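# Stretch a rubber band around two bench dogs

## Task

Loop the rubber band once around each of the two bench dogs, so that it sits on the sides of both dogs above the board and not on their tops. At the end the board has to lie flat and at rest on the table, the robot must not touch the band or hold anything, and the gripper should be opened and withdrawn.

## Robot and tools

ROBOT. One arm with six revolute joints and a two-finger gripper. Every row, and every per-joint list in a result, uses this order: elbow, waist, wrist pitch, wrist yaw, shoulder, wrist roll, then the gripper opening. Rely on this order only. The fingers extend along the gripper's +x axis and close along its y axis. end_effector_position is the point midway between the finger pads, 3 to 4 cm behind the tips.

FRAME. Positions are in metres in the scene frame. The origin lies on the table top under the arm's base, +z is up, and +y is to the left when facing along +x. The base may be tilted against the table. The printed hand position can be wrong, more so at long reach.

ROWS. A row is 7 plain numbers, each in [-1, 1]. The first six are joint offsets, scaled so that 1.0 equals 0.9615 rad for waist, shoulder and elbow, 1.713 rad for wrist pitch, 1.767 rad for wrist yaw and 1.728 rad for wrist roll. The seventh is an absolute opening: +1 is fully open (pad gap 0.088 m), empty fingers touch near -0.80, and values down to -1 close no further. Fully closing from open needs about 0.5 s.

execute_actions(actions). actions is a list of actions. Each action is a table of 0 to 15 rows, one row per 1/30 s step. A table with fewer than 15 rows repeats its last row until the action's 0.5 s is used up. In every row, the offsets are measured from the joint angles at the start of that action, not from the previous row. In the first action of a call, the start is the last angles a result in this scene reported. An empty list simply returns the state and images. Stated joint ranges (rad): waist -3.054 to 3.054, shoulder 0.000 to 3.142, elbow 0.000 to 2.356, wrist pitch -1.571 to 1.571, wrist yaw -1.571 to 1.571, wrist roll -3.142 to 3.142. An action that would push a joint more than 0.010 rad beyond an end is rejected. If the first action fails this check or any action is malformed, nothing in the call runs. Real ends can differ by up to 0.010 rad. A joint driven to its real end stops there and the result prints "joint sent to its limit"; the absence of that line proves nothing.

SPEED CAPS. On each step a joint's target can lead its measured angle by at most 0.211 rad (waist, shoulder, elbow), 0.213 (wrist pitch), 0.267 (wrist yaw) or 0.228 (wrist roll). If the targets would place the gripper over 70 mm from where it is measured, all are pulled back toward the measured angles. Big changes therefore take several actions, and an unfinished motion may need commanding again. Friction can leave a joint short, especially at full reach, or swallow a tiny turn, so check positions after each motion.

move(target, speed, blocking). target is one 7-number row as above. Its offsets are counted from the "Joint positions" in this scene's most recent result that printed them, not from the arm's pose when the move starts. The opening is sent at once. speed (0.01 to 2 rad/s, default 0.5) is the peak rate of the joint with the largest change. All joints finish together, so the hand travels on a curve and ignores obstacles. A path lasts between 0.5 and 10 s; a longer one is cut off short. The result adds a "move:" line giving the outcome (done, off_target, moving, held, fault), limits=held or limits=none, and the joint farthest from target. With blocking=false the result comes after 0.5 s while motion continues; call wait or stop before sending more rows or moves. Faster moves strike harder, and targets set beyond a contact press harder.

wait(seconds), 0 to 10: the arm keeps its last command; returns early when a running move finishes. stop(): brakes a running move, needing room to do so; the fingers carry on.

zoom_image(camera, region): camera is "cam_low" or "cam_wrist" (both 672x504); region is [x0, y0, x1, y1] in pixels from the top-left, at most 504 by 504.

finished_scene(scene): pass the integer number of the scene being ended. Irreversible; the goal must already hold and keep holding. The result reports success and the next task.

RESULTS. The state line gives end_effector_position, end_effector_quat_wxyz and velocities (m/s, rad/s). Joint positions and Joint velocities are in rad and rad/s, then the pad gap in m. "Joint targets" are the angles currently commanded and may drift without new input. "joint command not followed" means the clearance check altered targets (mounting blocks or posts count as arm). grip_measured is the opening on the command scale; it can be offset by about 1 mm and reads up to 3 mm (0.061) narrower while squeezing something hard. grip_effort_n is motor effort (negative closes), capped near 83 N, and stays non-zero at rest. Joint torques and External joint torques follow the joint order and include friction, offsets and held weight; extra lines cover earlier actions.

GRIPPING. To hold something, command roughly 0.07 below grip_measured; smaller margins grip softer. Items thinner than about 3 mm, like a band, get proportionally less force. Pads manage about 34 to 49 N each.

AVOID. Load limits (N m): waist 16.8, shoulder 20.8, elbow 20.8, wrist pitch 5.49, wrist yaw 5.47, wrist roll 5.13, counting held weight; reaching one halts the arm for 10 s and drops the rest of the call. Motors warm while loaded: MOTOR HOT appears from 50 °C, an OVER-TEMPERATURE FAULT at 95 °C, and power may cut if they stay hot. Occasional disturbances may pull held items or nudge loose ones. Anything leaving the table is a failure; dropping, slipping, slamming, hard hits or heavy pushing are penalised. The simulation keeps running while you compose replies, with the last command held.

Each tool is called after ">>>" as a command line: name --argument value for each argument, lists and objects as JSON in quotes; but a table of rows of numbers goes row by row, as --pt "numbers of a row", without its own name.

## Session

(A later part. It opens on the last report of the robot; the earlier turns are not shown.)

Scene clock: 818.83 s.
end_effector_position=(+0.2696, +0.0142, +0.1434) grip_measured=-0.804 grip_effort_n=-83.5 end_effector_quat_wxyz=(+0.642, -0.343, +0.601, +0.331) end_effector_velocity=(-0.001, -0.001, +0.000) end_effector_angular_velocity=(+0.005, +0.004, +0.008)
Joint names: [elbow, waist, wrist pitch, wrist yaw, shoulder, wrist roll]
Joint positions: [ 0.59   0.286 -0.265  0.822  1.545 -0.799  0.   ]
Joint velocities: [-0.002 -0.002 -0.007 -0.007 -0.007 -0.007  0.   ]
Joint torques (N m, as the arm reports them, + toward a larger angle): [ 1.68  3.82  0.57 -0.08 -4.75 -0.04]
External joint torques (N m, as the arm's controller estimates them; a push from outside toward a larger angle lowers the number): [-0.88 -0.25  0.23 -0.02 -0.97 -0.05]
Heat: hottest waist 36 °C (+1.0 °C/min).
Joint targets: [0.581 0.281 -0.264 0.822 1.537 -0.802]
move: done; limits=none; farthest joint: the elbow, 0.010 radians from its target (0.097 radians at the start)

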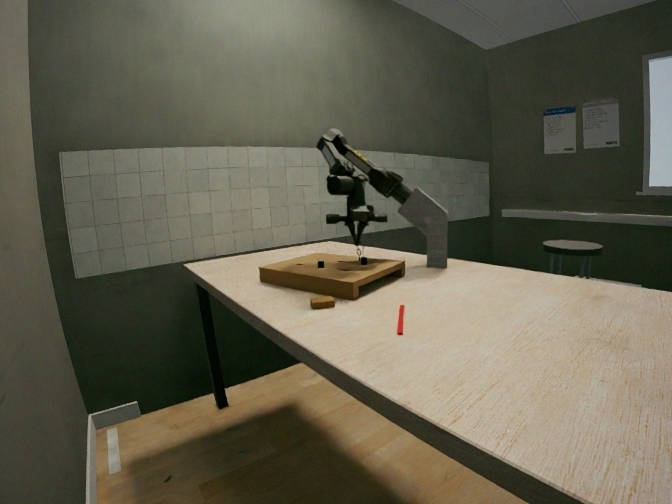

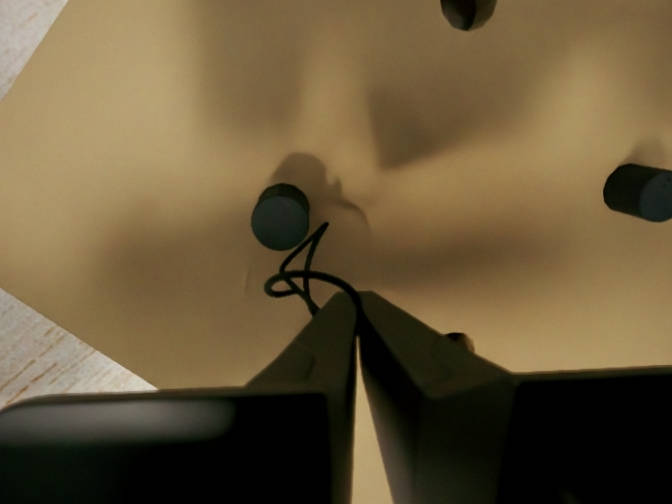

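>>> move --target '[0.158,-0.15,0.058,-0.025,0.212,-0.105,-1]'

>>> move --target '[0,0,0,0,0,0,-0.3]'

>>> move --target '[-0.05,0,0,0,-0.25,0,-0.3]'

Scene clock: 829.03 s.
end_effector_position=(+0.3015, +0.0121, +0.1007) grip_measured=-0.804 grip_effort_n=-83.5 end_effector_quat_wxyz=(+0.613, -0.355, +0.612, +0.351) end_effector_velocity=(-0.002, -0.003, -0.001) end_effector_angular_velocity=(-0.011, +0.009, +0.022)
Joint names: [elbow, waist, wrist pitch, wrist yaw, shoulder, wrist roll]
Joint positions: [ 0.736  0.146 -0.168  0.78   1.737 -0.978  0.   ]
Joint velocities: [-0.002 -0.007 -0.007  0.007 -0.002 -0.022  0.   ]
Joint torques (N m, as the arm reports them, + toward a larger angle): [ 2.5   4.63  0.52 -0.15 -3.58 -0.03]
External joint torques (N m, as the arm's controller estimates them; a push from outside toward a larger angle lowers the number): [ 0.62 -0.15  0.29 -0.1   1.32 -0.03]
Heat: hottest waist 35 °C (+0.0 °C/min).
Joint targets: [0.743 0.141 -0.166 0.778 1.749 -0.981]
move: off_target; limits=none; farthest joint: the shoulder, 0.012 radians from its target (0.204 radians at the start)

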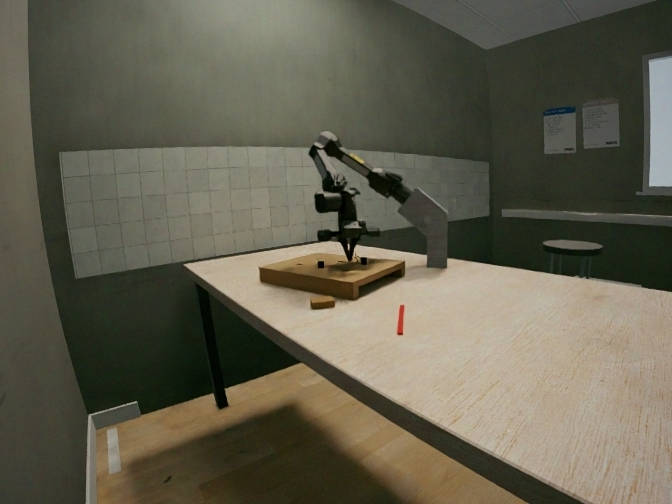

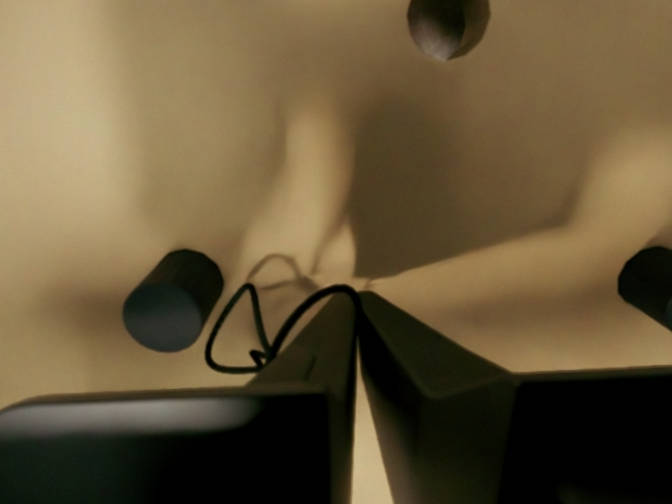

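Scene clock: 829.73 s.
end_effector_position=(+0.3015, +0.0121, +0.1007) grip_measured=-0.305 grip_effort_n=15.6 end_effector_quat_wxyz=(+0.613, -0.355, +0.612, +0.351) end_effector_velocity=(+0.001, +0.002, +0.001) end_effector_angular_velocity=(+0.021, -0.006, +0.012)
Joint names: [elbow, waist, wrist pitch, wrist yaw, shoulder, wrist roll]
Joint positions: [ 0.736  0.146 -0.168  0.78   1.737 -0.978  0.024]
Joint velocities: [-0.002 -0.002  0.007 -0.022 -0.007 -0.022  0.001]
Joint torques (N m, as the arm reports them, + toward a larger angle): [ 1.97  5.07  0.36 -0.05 -5.11  0.06]
External joint torques (N m, as the arm's controller estimates them; a push from outside toward a larger angle lowers the number): [-0.02  0.26  0.1   0.   -0.15  0.06]
Heat: hottest waist 35 °C (+0.0 °C/min).
Joint targets: [0.736 0.146 -0.168 0.780 1.737 -0.978]
move: done; limits=none; farthest joint: the waist, 0.000 radians from its target (0.000 radians at the start)

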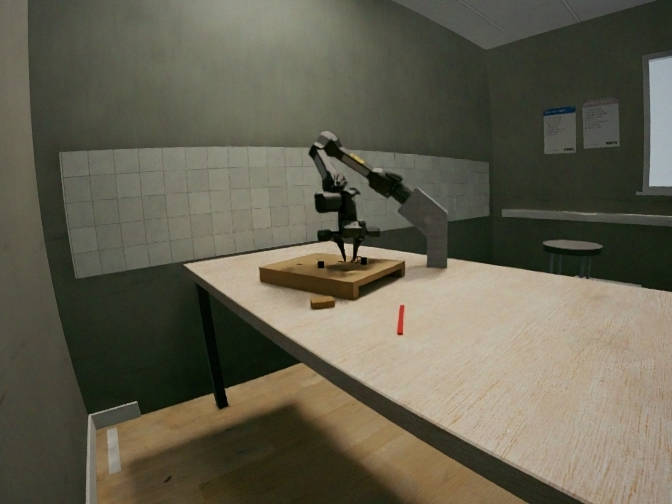

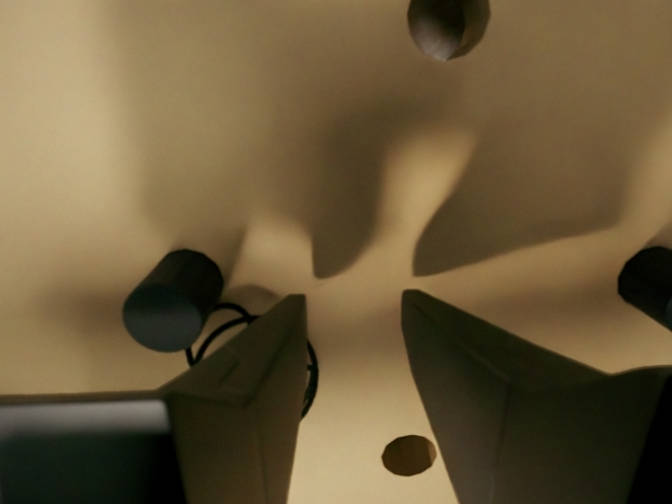

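Scene clock: 830.87 s.
end_effector_position=(+0.3250, -0.0239, +0.1389) grip_measured=-0.303 grip_effort_n=15.6 end_effector_quat_wxyz=(+0.678, -0.333, +0.590, +0.287) end_effector_velocity=(-0.002, +0.000, -0.000) end_effector_angular_velocity=(+0.007, +0.006, -0.003)
Joint names: [elbow, waist, wrist pitch, wrist yaw, shoulder, wrist roll]
Joint positions: [ 0.698  0.146 -0.168  0.78   1.505 -0.978  0.024]
Joint velocities: [-0.002 -0.002 -0.007 -0.007 -0.002  0.007 -0.   ]
Joint torques (N m, as the arm reports them, + toward a larger angle): [ 1.91  4.41  0.59 -0.06 -5.84  0.06]
External joint torques (N m, as the arm's controller estimates them; a push from outside toward a larger angle lowers the number): [-0.9   0.26  0.12 -0.01 -1.21  0.05]
Heat: hottest waist 35 °C (+0.0 °C/min).
Joint targets: [0.688 0.146 -0.168 0.780 1.496 -0.978]
move: done; limits=none; farthest joint: the elbow, 0.010 radians from its target (0.048 radians at the start)

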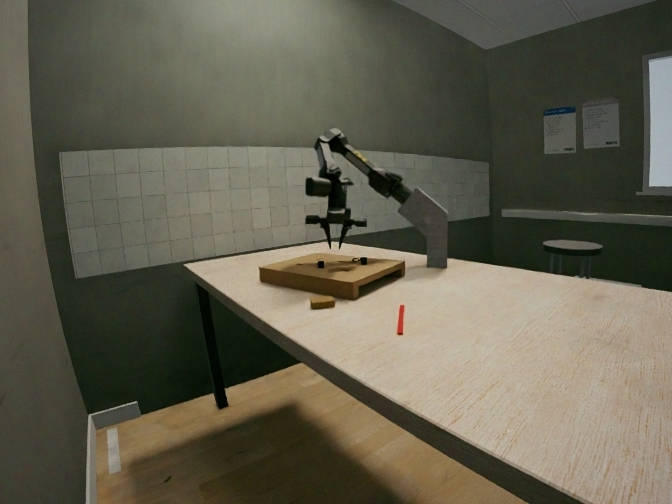

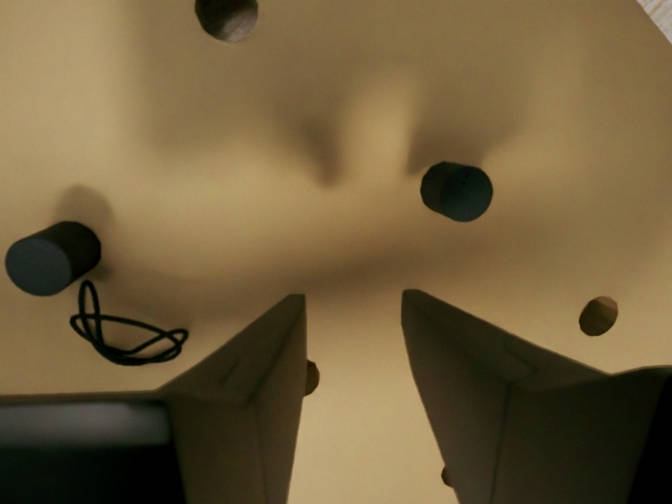

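>>> move --target '[-0.069,0.102,-0.15,0.0175,-0.037,0.071,-0.3]'

>>> zoom_image --camera "cam_wrist" --region '[180,60,520,320]'

Scene clock: 849.53 s.
end_effector_position=(+0.2701, -0.0080, +0.1509) grip_measured=-0.303 grip_effort_n=15.6 end_effector_quat_wxyz=(+0.613, -0.355, +0.610, +0.355) end_effector_velocity=(-0.003, +0.002, -0.000) end_effector_angular_velocity=(+0.007, +0.008, +0.018)
Joint names: [elbow, waist, wrist pitch, wrist yaw, shoulder, wrist roll]
Joint positions: [ 0.64   0.244 -0.423  0.809  1.477 -0.858  0.024]
Joint velocities: [-0.002  0.002 -0.007 -0.007  0.002 -0.007 -0.   ]
Joint torques (N m, as the arm reports them, + toward a larger angle): [ 1.87  4.06  0.23  0.04 -4.82  0.1 ]
External joint torques (N m, as the arm's controller estimates them; a push from outside toward a larger angle lowers the number): [-0.84  0.17 -0.02  0.1  -1.02  0.1 ]
Heat: hottest waist 35 °C (-1.0 °C/min).
Joint targets: [0.631 0.245 -0.425 0.811 1.469 -0.855]
move: done; limits=none; farthest joint: the elbow, 0.009 radians from its target (0.066 radians at the start)

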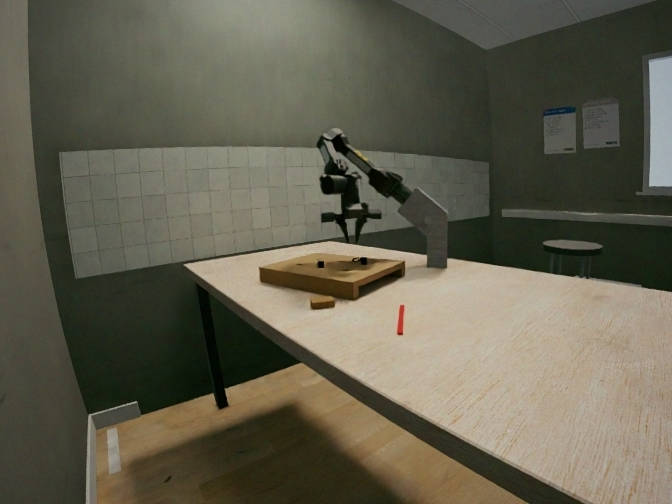

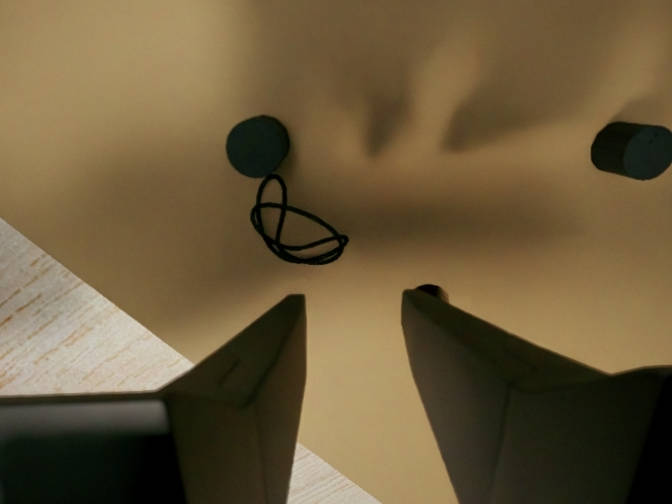

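Region (180, 60, 520, 320) of cam_wrist's 672x504 image, scaled by 1.482, with more detail than that image has; it fills the top 385 rows of this view, and the rest is white.

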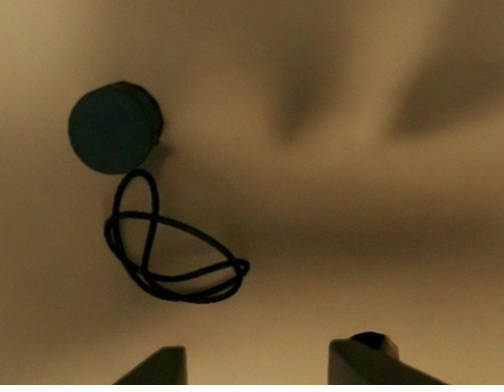

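>>> move --target '[-0.122,-0.089,0.138,-0.014,0.07,-0.716,-0.45]' --speed 1

Scene clock: 883.93 s.
end_effector_position=(+0.2518, -0.0054, +0.1199) grip_measured=-0.447 grip_effort_n=-18.4 end_effector_quat_wxyz=(-0.324, +0.628, -0.327, -0.628) end_effector_velocity=(-0.002, +0.000, -0.000) end_effector_angular_velocity=(+0.006, +0.007, +0.026)
Joint names: [elbow, waist, wrist pitch, wrist yaw, shoulder, wrist roll]
Joint positions: [ 0.531  0.162 -0.188  0.786  1.534 -2.093  0.017]
Joint velocities: [-0.002 -0.002 -0.007 -0.007 -0.002 -0.022 -0.   ]
Joint torques (N m, as the arm reports them, + toward a larger angle): [ 1.28  3.42  0.44 -0.15 -2.7  -0.05]
External joint torques (N m, as the arm's controller estimates them; a push from outside toward a larger angle lowers the number): [-0.57 -0.23  0.27 -0.11  1.04 -0.05]
Heat: hottest waist 34 °C (-1.0 °C/min).
Joint targets: [0.523 0.158 -0.186 0.784 1.545 -2.095]
move: done; limits=none; farthest joint: the shoulder, 0.010 radians from its target (0.067 radians at the start)

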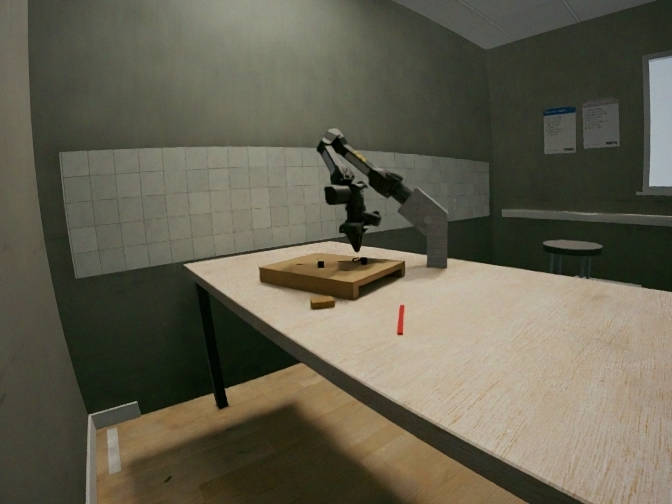

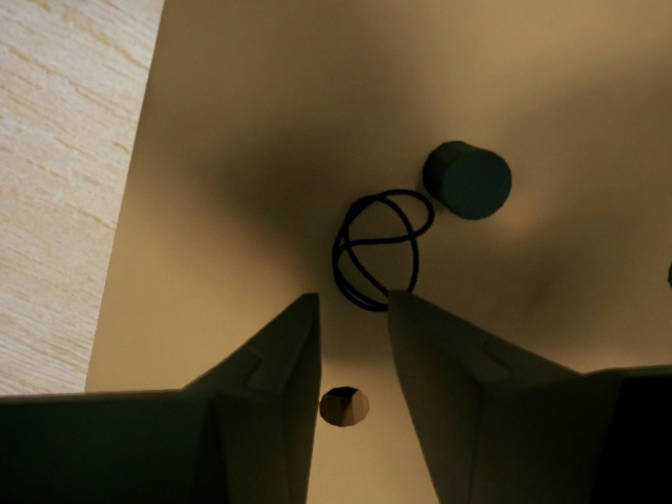

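>>> move --target '[0.085,0.011,0.041,0,0.161,0,-0.5]' --speed 0.3

Scene clock: 893.70 s.
end_effector_position=(+0.2699, +0.0140, +0.1061) grip_measured=-0.497 grip_effort_n=-18.8 end_effector_quat_wxyz=(-0.324, +0.630, -0.322, -0.628) end_effector_velocity=(-0.005, -0.000, -0.000) end_effector_angular_velocity=(+0.005, +0.018, +0.021)
Joint names: [elbow, waist, wrist pitch, wrist yaw, shoulder, wrist roll]
Joint positions: [ 0.607  0.172 -0.119  0.786  1.678 -2.093  0.015]
Joint velocities: [-0.002 -0.002 -0.022 -0.007 -0.002 -0.007 -0.   ]
Joint torques (N m, as the arm reports them, + toward a larger angle): [ 2.35  4.47  0.47 -0.06 -3.07  0.04]
External joint torques (N m, as the arm's controller estimates them; a push from outside toward a larger angle lowers the number): [ 0.7   0.18  0.28 -0.01  1.19  0.04]
Heat: hottest waist 34 °C (-1.0 °C/min).
Joint targets: [0.613 0.173 -0.117 0.786 1.689 -2.093]
move: off_target; limits=none; farthest joint: the shoulder, 0.011 radians from its target (0.155 radians at the start)

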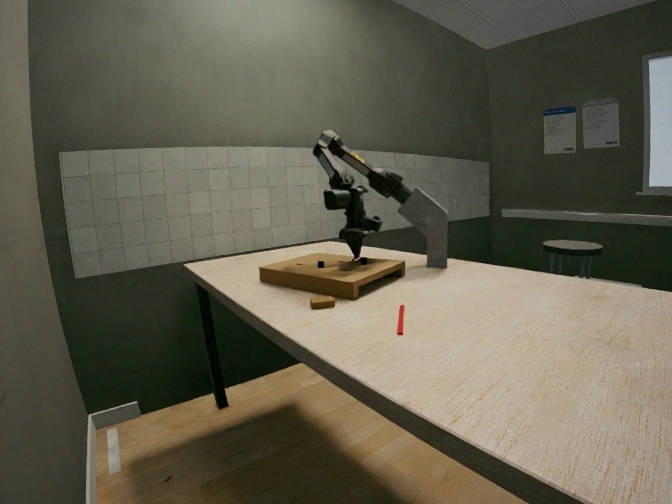

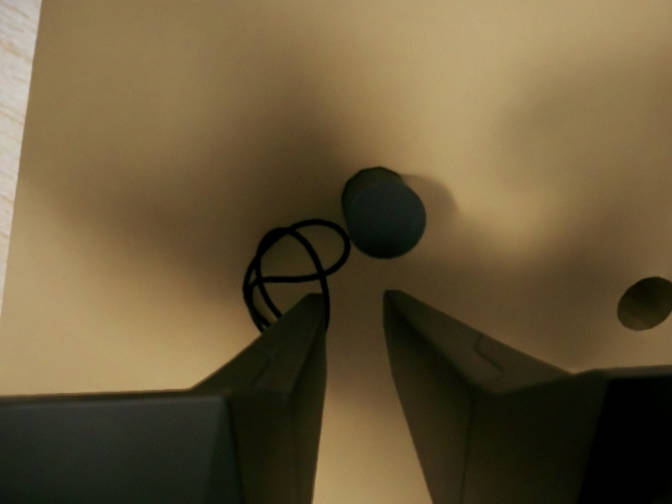

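>>> move --target '[-0.04,-0.043,0.007,-0.008,-0.066,-0.028,-0.5]' --speed 0.3

Scene clock: 907.00 s.
end_effector_position=(+0.2660, +0.0009, +0.1062) grip_measured=-0.497 grip_effort_n=-18.4 end_effector_quat_wxyz=(-0.324, +0.631, -0.324, -0.627) end_effector_velocity=(-0.002, +0.002, -0.000) end_effector_angular_velocity=(+0.021, +0.008, -0.004)
Joint names: [elbow, waist, wrist pitch, wrist yaw, shoulder, wrist roll]
Joint positions: [ 0.575  0.136 -0.109  0.774  1.622 -2.139  0.015]
Joint velocities: [-0.002 -0.002 -0.007 -0.022 -0.002  0.007  0.   ]
Joint torques (N m, as the arm reports them, + toward a larger angle): [ 1.07  3.69  0.47 -0.14 -5.22 -0.04]
External joint torques (N m, as the arm's controller estimates them; a push from outside toward a larger angle lowers the number): [-0.58 -0.33  0.28 -0.09 -1.09 -0.04]
Heat: hottest waist 34 °C (-1.0 °C/min).
Joint targets: [0.568 0.131 -0.107 0.772 1.614 -2.141]
move: done; limits=none; farthest joint: the shoulder, 0.008 radians from its target (0.063 radians at the start)

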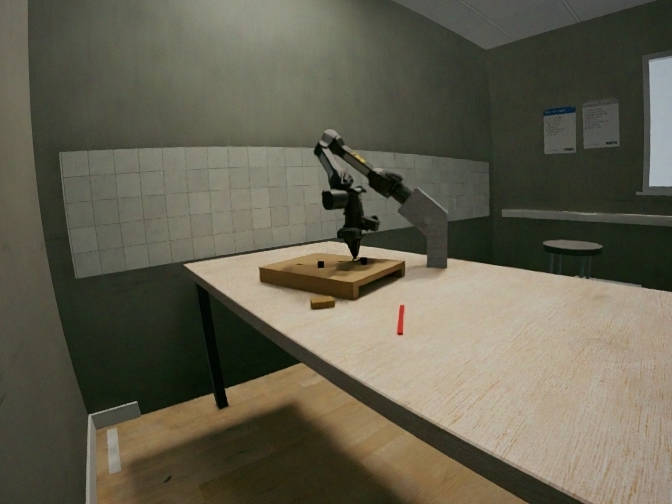

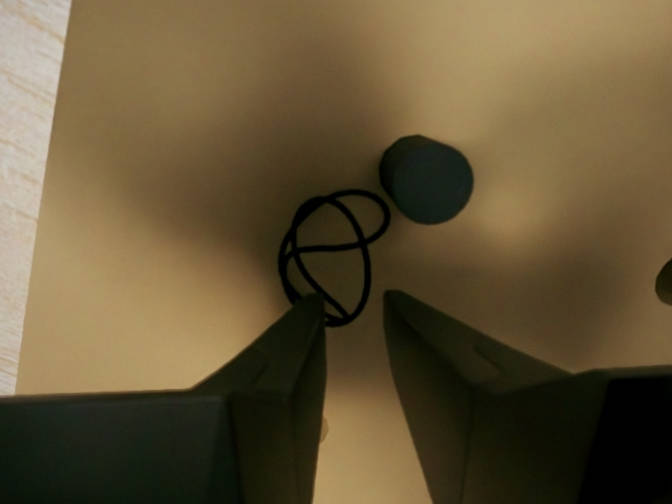

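>>> move --target '[0.043,0.018,-0.009,0.003,0.04,0.01,-0.6]' --speed 0.3

>>> move --target '[-0.009,-0.04,0.045,-0.007,0.048,-0.027,-0.6]' --speed 0.2

Scene clock: 916.57 s.
end_effector_position=(+0.2746, +0.0067, +0.1073) grip_measured=-0.597 grip_effort_n=-18.4 end_effector_quat_wxyz=(-0.327, +0.632, -0.321, -0.625) end_effector_velocity=(-0.003, +0.002, +0.000) end_effector_angular_velocity=(+0.020, +0.015, +0.018)
Joint names: [elbow, waist, wrist pitch, wrist yaw, shoulder, wrist roll]
Joint positions: [ 0.61   0.153 -0.122  0.777  1.649 -2.124  0.01 ]
Joint velocities: [ 0.002 -0.002 -0.022 -0.022 -0.002 -0.007 -0.   ]
Joint torques (N m, as the arm reports them, + toward a larger angle): [ 2.51  4.44  0.23  0.02 -3.12  0.1 ]
External joint torques (N m, as the arm's controller estimates them; a push from outside toward a larger angle lowers the number): [0.76 0.22 0.03 0.07 1.18 0.1 ]
Heat: hottest waist 34 °C (+0.0 °C/min).
Joint targets: [0.617 0.153 -0.124 0.780 1.661 -2.122]
move: off_target; limits=none; farthest joint: the shoulder, 0.011 radians from its target (0.038 radians at the start)

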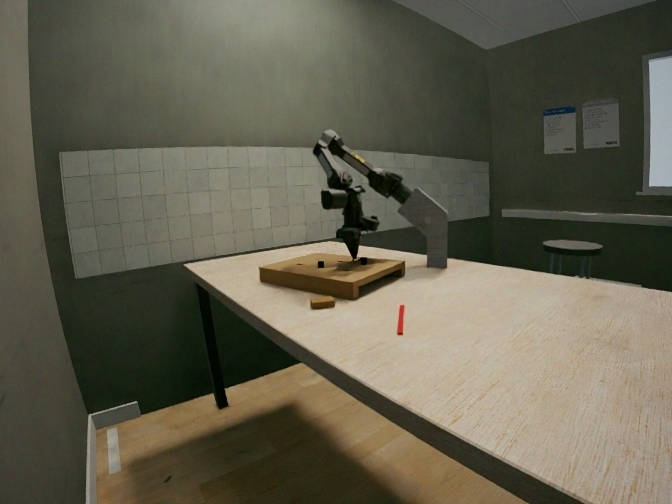

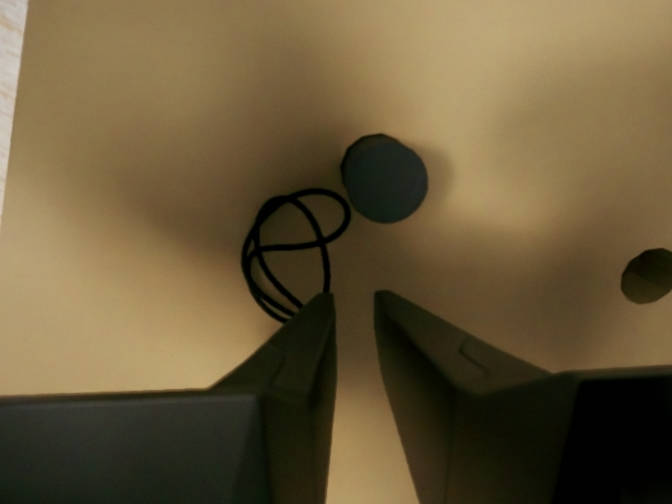

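Scene clock: 917.50 s.
end_effector_position=(+0.2778, +0.0055, +0.0962) grip_measured=-0.597 grip_effort_n=-19.3 end_effector_quat_wxyz=(-0.328, +0.634, -0.323, -0.622) end_effector_velocity=(-0.006, -0.000, -0.002) end_effector_angular_velocity=(+0.003, +0.024, +0.021)
Joint names: [elbow, waist, wrist pitch, wrist yaw, shoulder, wrist roll]
Joint positions: [ 0.609  0.119 -0.048  0.767  1.684 -2.168  0.01 ]
Joint velocities: [-0.002 -0.007 -0.022 -0.007  0.002 -0.007 -0.   ]
Joint torques (N m, as the arm reports them, + toward a larger angle): [ 0.87  3.93  0.47 -0.12 -3.27 -0.04]
External joint torques (N m, as the arm's controller estimates them; a push from outside toward a larger angle lowers the number): [-0.59 -0.3   0.28 -0.08  1.1  -0.04]
Heat: hottest waist 34 °C (+0.0 °C/min).
Joint targets: [0.602 0.114 -0.046 0.765 1.695 -2.171]
move: off_target; limits=none; farthest joint: the shoulder, 0.011 radians from its target (0.046 radians at the start)

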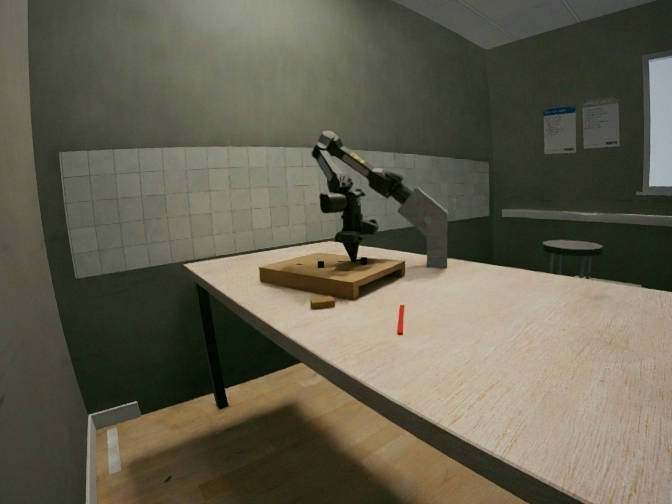

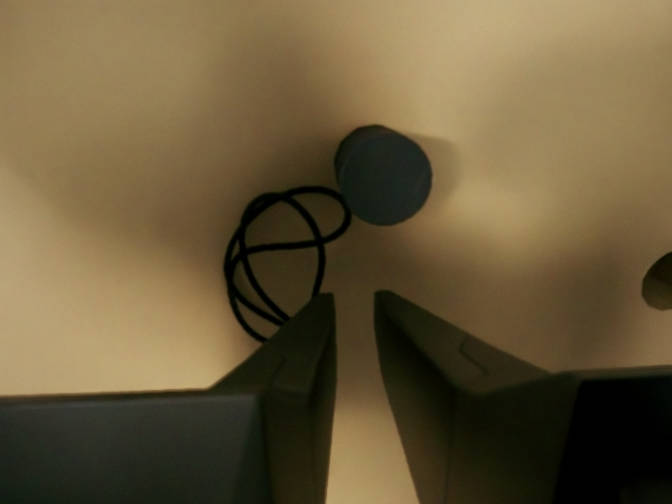

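>>> move --target '[0,0.04,-0.046,0.007,-0.052,0.027,-0.6]' --speed 0.4

Scene clock: 929.23 s.
end_effector_position=(+0.2754, +0.0067, +0.1089) grip_measured=-0.597 grip_effort_n=-17.9 end_effector_quat_wxyz=(-0.328, +0.633, -0.320, -0.624) end_effector_velocity=(-0.005, +0.000, -0.000) end_effector_angular_velocity=(+0.005, +0.018, +0.021)
Joint names: [elbow, waist, wrist pitch, wrist yaw, shoulder, wrist roll]
Joint positions: [ 0.609  0.156 -0.124  0.777  1.642 -2.124  0.01 ]
Joint velocities: [-0.002 -0.002 -0.022 -0.007 -0.002 -0.007  0.   ]
Joint torques (N m, as the arm reports them, + toward a larger angle): [ 1.89  4.49  0.22  0.01 -5.39  0.1 ]
External joint torques (N m, as the arm's controller estimates them; a push from outside toward a larger angle lowers the number): [ 0.15  0.32  0.03  0.06 -1.15  0.1 ]
Heat: hottest waist 33 °C (-1.0 °C/min).
Joint targets: [0.609 0.157 -0.126 0.779 1.634 -2.121]
move: done; limits=none; farthest joint: the shoulder, 0.008 radians from its target (0.050 radians at the start)

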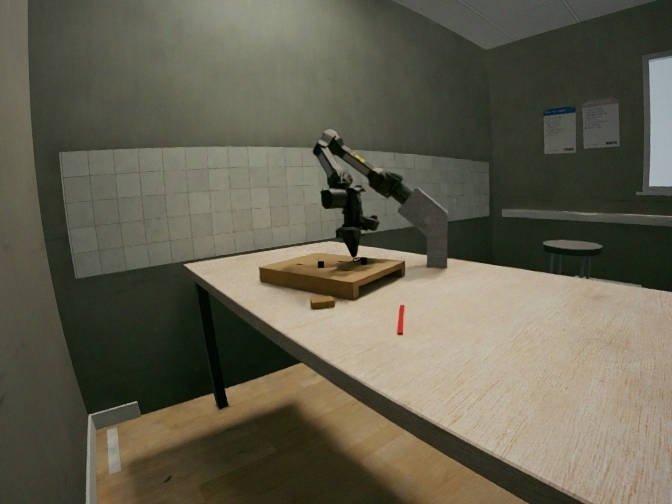

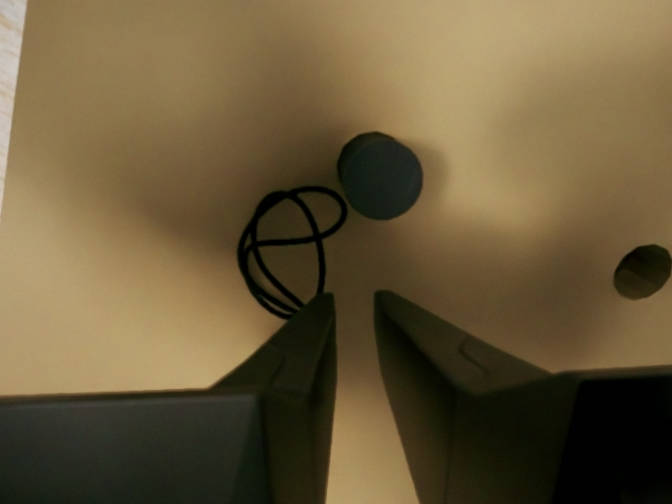

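>>> move --target '[-0.042,0.019,0,0.006,0.018,0.018,-0.6]' --speed 0.3

Scene clock: 936.87 s.
end_effector_position=(+0.2618, +0.0113, +0.1087) grip_measured=-0.597 grip_effort_n=-18.4 end_effector_quat_wxyz=(-0.321, +0.630, -0.320, -0.630) end_effector_velocity=(+0.001, +0.002, +0.001) end_effector_angular_velocity=(+0.022, -0.005, -0.018)
Joint names: [elbow, waist, wrist pitch, wrist yaw, shoulder, wrist roll]
Joint positions: [ 0.576  0.174 -0.124  0.785  1.649 -2.095  0.01 ]
Joint velocities: [-0.002 -0.002  0.007 -0.022 -0.007  0.007  0.   ]
Joint torques (N m, as the arm reports them, + toward a larger angle): [ 1.08  4.37  0.36  0.05 -2.91  0.07]
External joint torques (N m, as the arm's controller estimates them; a push from outside toward a larger angle lowers the number): [-0.62  0.27  0.17  0.1   1.18  0.07]
Heat: hottest waist 34 °C (+0.0 °C/min).
Joint targets: [0.568 0.175 -0.124 0.788 1.660 -2.093]
move: off_target; limits=none; farthest joint: the shoulder, 0.011 radians from its target (0.017 radians at the start)

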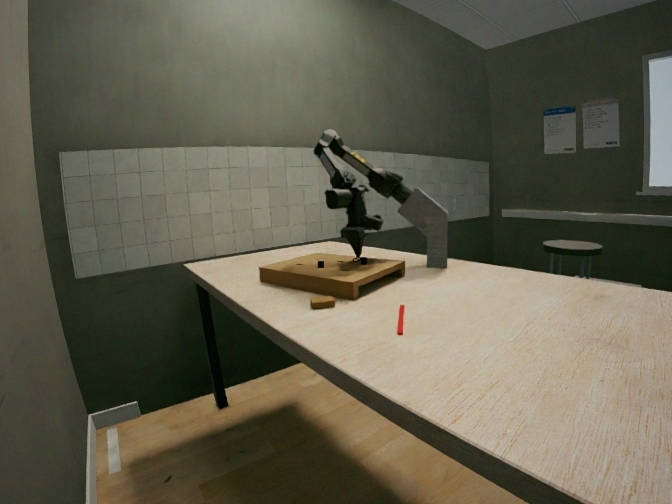

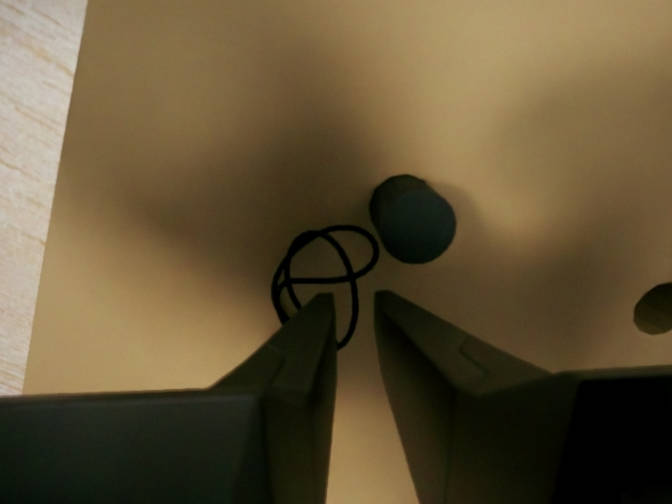

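>>> move --target '[-0.018,-0.042,0.047,-0.007,0.05,-0.027,-0.6]' --speed 0.2

Scene clock: 941.60 s.
end_effector_position=(+0.2612, +0.0107, +0.0969) grip_measured=-0.597 grip_effort_n=-18.8 end_effector_quat_wxyz=(-0.321, +0.630, -0.321, -0.630) end_effector_velocity=(-0.003, +0.001, -0.001) end_effector_angular_velocity=(+0.006, +0.011, +0.014)
Joint names: [elbow, waist, wrist pitch, wrist yaw, shoulder, wrist roll]
Joint positions: [ 0.565  0.138 -0.046  0.775  1.685 -2.139  0.01 ]
Joint velocities: [-0.002 -0.002 -0.007 -0.007  0.002 -0.007 -0.   ]
Joint torques (N m, as the arm reports them, + toward a larger angle): [ 0.78  3.84  0.44 -0.13 -3.01 -0.02]
External joint torques (N m, as the arm's controller estimates them; a push from outside toward a larger angle lowers the number): [-0.59 -0.31  0.26 -0.08  1.13 -0.02]
Heat: hottest waist 34 °C (+0.0 °C/min).
Joint targets: [0.559 0.134 -0.044 0.773 1.697 -2.142]
move: off_target; limits=none; farthest joint: the shoulder, 0.012 radians from its target (0.048 radians at the start)

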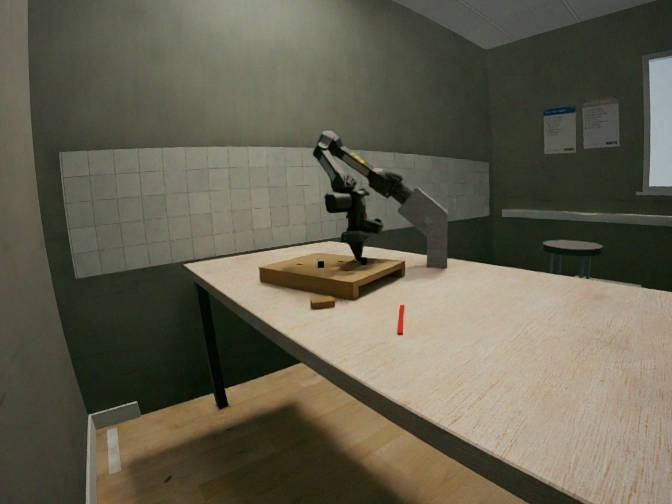

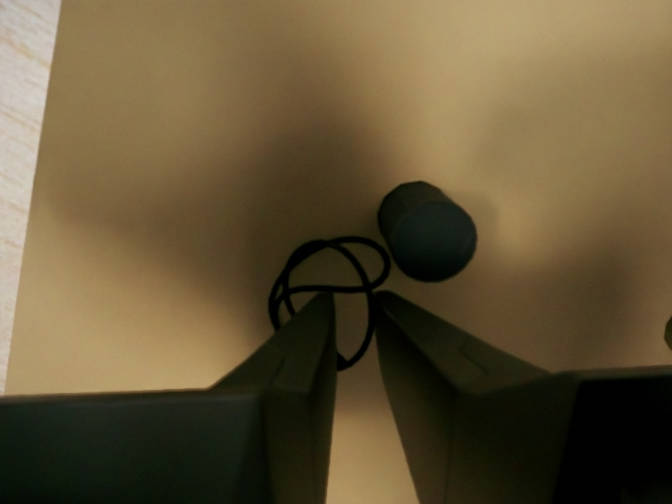

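>>> move --target '[-0.004,-0.012,0.012,0,0.022,-0.006,-0.6]' --speed 0.1

>>> move --target '[0,0,0,0,0,0,-1]'

>>> move --target '[0.0,0.12,-0.14,0.02,-0.13,0.08,-1]' --speed 0.3

Scene clock: 945.90 s.
end_effector_position=(+0.2620, +0.0105, +0.0943) grip_measured=-0.597 grip_effort_n=-17.9 end_effector_quat_wxyz=(-0.321, +0.631, -0.323, -0.628) end_effector_velocity=(-0.003, -0.000, +0.000) end_effector_angular_velocity=(+0.006, +0.014, +0.018)
Joint names: [elbow, waist, wrist pitch, wrist yaw, shoulder, wrist roll]
Joint positions: [ 0.565  0.132 -0.027  0.775  1.695 -2.148  0.01 ]
Joint velocities: [ 0.002 -0.002 -0.022 -0.007 -0.002 -0.007 -0.   ]
Joint torques (N m, as the arm reports them, + toward a larger angle): [ 1.1   3.96  0.46 -0.07 -3.13 -0.04]
External joint torques (N m, as the arm's controller estimates them; a push from outside toward a larger angle lowers the number): [-0.23 -0.2   0.28 -0.02  1.09 -0.04]
Heat: hottest waist 34 °C (+0.0 °C/min).
Joint targets: [0.562 0.127 -0.025 0.775 1.707 -2.150]
move: off_target; limits=none; farthest joint: the shoulder, 0.011 radians from its target (0.021 radians at the start)

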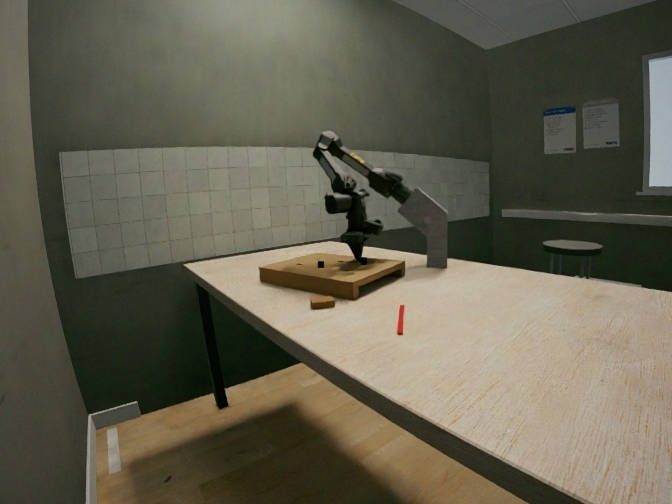

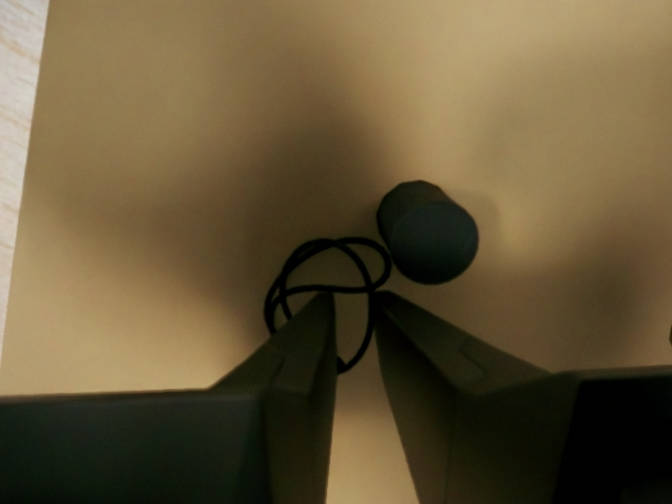

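Scene clock: 946.40 s.
end_effector_position=(+0.2620, +0.0105, +0.0943) grip_measured=-0.804 grip_effort_n=-83.5 end_effector_quat_wxyz=(-0.321, +0.631, -0.323, -0.628) end_effector_velocity=(-0.002, +0.000, -0.000) end_effector_angular_velocity=(+0.006, +0.007, -0.004)
Joint names: [elbow, waist, wrist pitch, wrist yaw, shoulder, wrist roll]
Joint positions: [ 0.565  0.132 -0.027  0.775  1.695 -2.148  0.   ]
Joint velocities: [-0.002 -0.002 -0.007 -0.007 -0.002  0.007  0.   ]
Joint torques (N m, as the arm reports them, + toward a larger angle): [ 1.49  4.27  0.34 -0.03 -4.38  0.04]
External joint torques (N m, as the arm's controller estimates them; a push from outside toward a larger angle lowers the number): [ 0.21  0.11  0.17  0.01 -0.2   0.04]
Heat: hottest waist 34 °C (+0.0 °C/min).
Joint targets: [0.565 0.132 -0.027 0.775 1.695 -2.147]
move: done; limits=none; farthest joint: the waist, 0.000 radians from its target (0.000 radians at the start)

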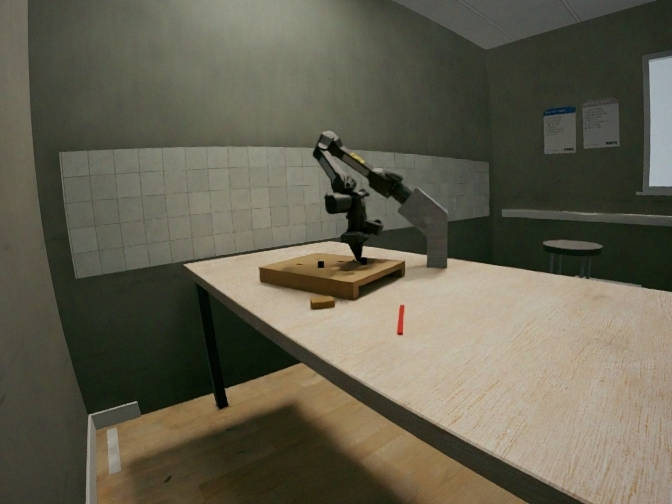

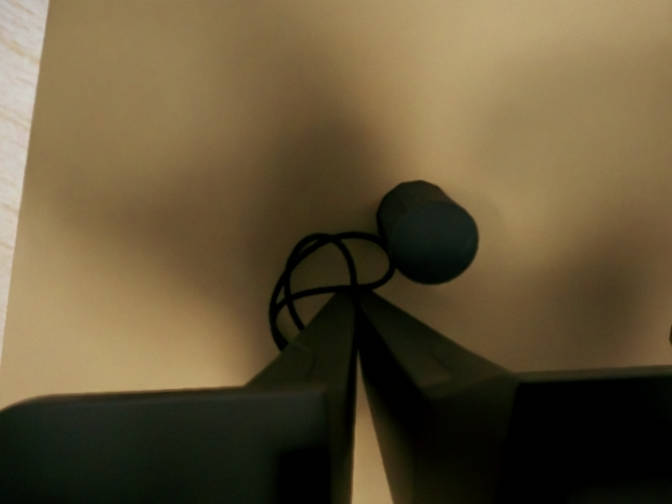

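Scene clock: 947.77 s.
end_effector_position=(+0.2516, +0.0119, +0.1298) grip_measured=-0.804 grip_effort_n=-83.5 end_effector_quat_wxyz=(-0.313, +0.631, -0.314, -0.636) end_effector_velocity=(-0.001, -0.001, +0.000) end_effector_angular_velocity=(+0.006, +0.005, +0.007)
Joint names: [elbow, waist, wrist pitch, wrist yaw, shoulder, wrist roll]
Joint positions: [ 0.565  0.246 -0.265  0.808  1.578 -2.012  0.   ]
Joint velocities: [-0.002 -0.002 -0.007 -0.007 -0.007 -0.007  0.   ]
Joint torques (N m, as the arm reports them, + toward a larger angle): [ 2.14  4.19  0.22  0.03 -4.89  0.11]
External joint torques (N m, as the arm's controller estimates them; a push from outside toward a larger angle lowers the number): [ 0.09  0.28  0.06  0.08 -1.17  0.11]
Heat: hottest waist 34 °C (+0.0 °C/min).
Joint targets: [0.565 0.247 -0.267 0.810 1.570 -2.009]
move: done; limits=none; farthest joint: the shoulder, 0.008 radians from its target (0.125 radians at the start)

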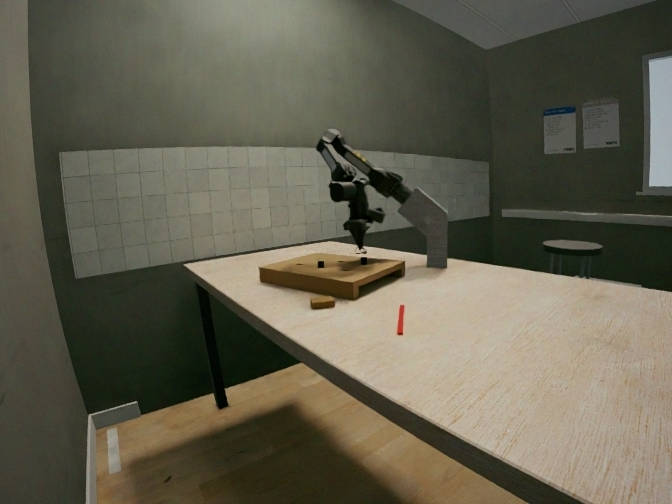

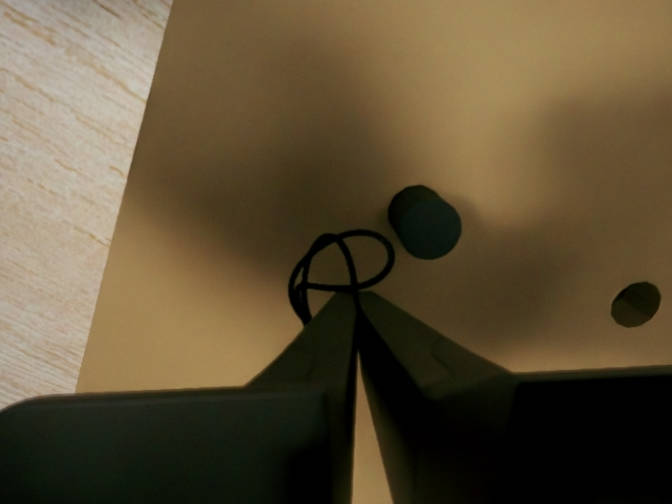

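>>> execute_actions --actions '[[[0,0,0,0,-0.1,0.3,-1]],[[0,0,-0.1,0,0,-0.3,-1]],[[0,0,0.1,0,0,0.3,-1]],[[0,0,-0.1,0,0,-0.3,-1]],[[0,0,0.1,0,0,0,-1]]]'

>>> zoom_image --camera "cam_low" --region '[325,205,395,280]'

Scene clock: 955.60 s.
end_effector_position=(+0.2694, +0.0012, +0.1435) grip_measured=-0.804 grip_effort_n=-83.5 end_effector_quat_wxyz=(-0.350, +0.639, -0.321, -0.606) end_effector_velocity=(+0.003, -0.001, +0.001) end_effector_angular_velocity=(-0.006, -0.011, +0.014)
Joint names: [elbow, waist, wrist pitch, wrist yaw, shoulder, wrist roll]
Joint positions: [ 0.573  0.247 -0.264  0.807  1.488 -2.014  0.   ]
Joint velocities: [ 0.002  0.002  0.007  0.007 -0.002 -0.022  0.   ]
Joint torques (N m, as the arm reports them, + toward a larger angle): [ 2.41  3.9   0.52 -0.06 -3.86  0.11]
External joint torques (N m, as the arm's controller estimates them; a push from outside toward a larger angle lowers the number): [-0.09  0.11  0.23  0.   -0.19  0.1 ]
External joint torques at the end of the 1st action: [ 0.04  0.17  0.13  0.   -1.02  0.09]
External joint torques at the end of the 2nd action: [-0.26  0.05  0.04  0.01  0.01 -0.01]
External joint torques at the end of the 3rd action: [-0.09  0.22  0.23 -0.03 -0.08  0.1 ]
External joint torques at the end of the 4th action: [-0.21  0.15  0.05 -0.01 -0.14 -0.03]
Heat: hottest waist 33 °C (-1.0 °C/min).
Joint targets: [0.572 0.247 -0.260 0.807 1.489 -2.012]

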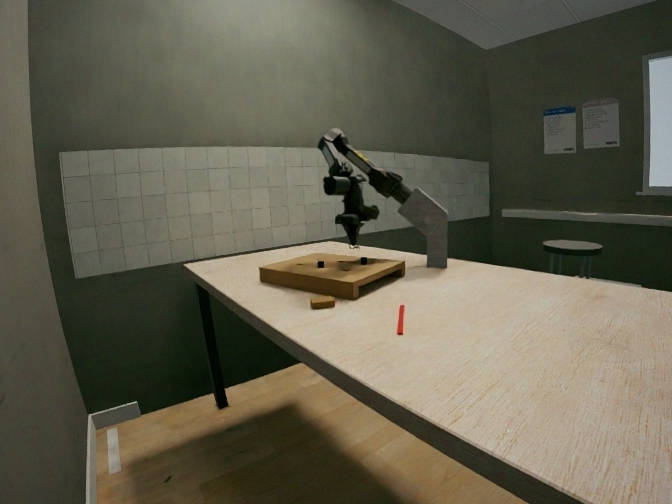

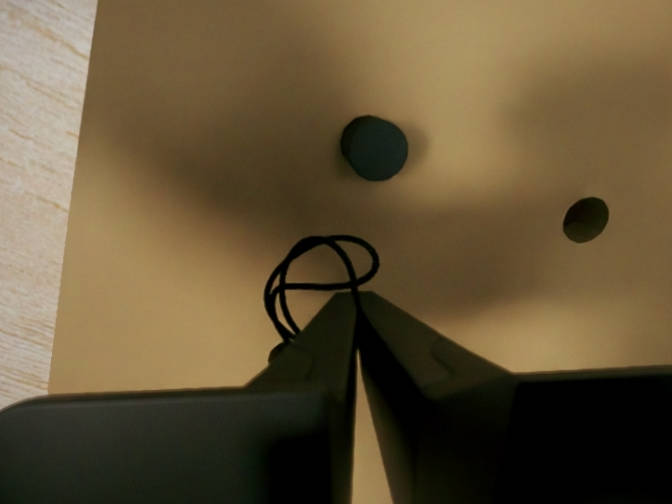

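Region (325, 205, 395, 280) of cam_low's 672x504 image, scaled by 6.720, with more detail than that image has; it fills the left 470 columns of this view, and the rest is white.

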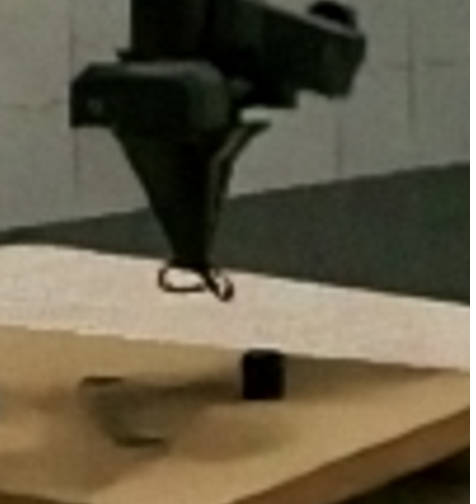

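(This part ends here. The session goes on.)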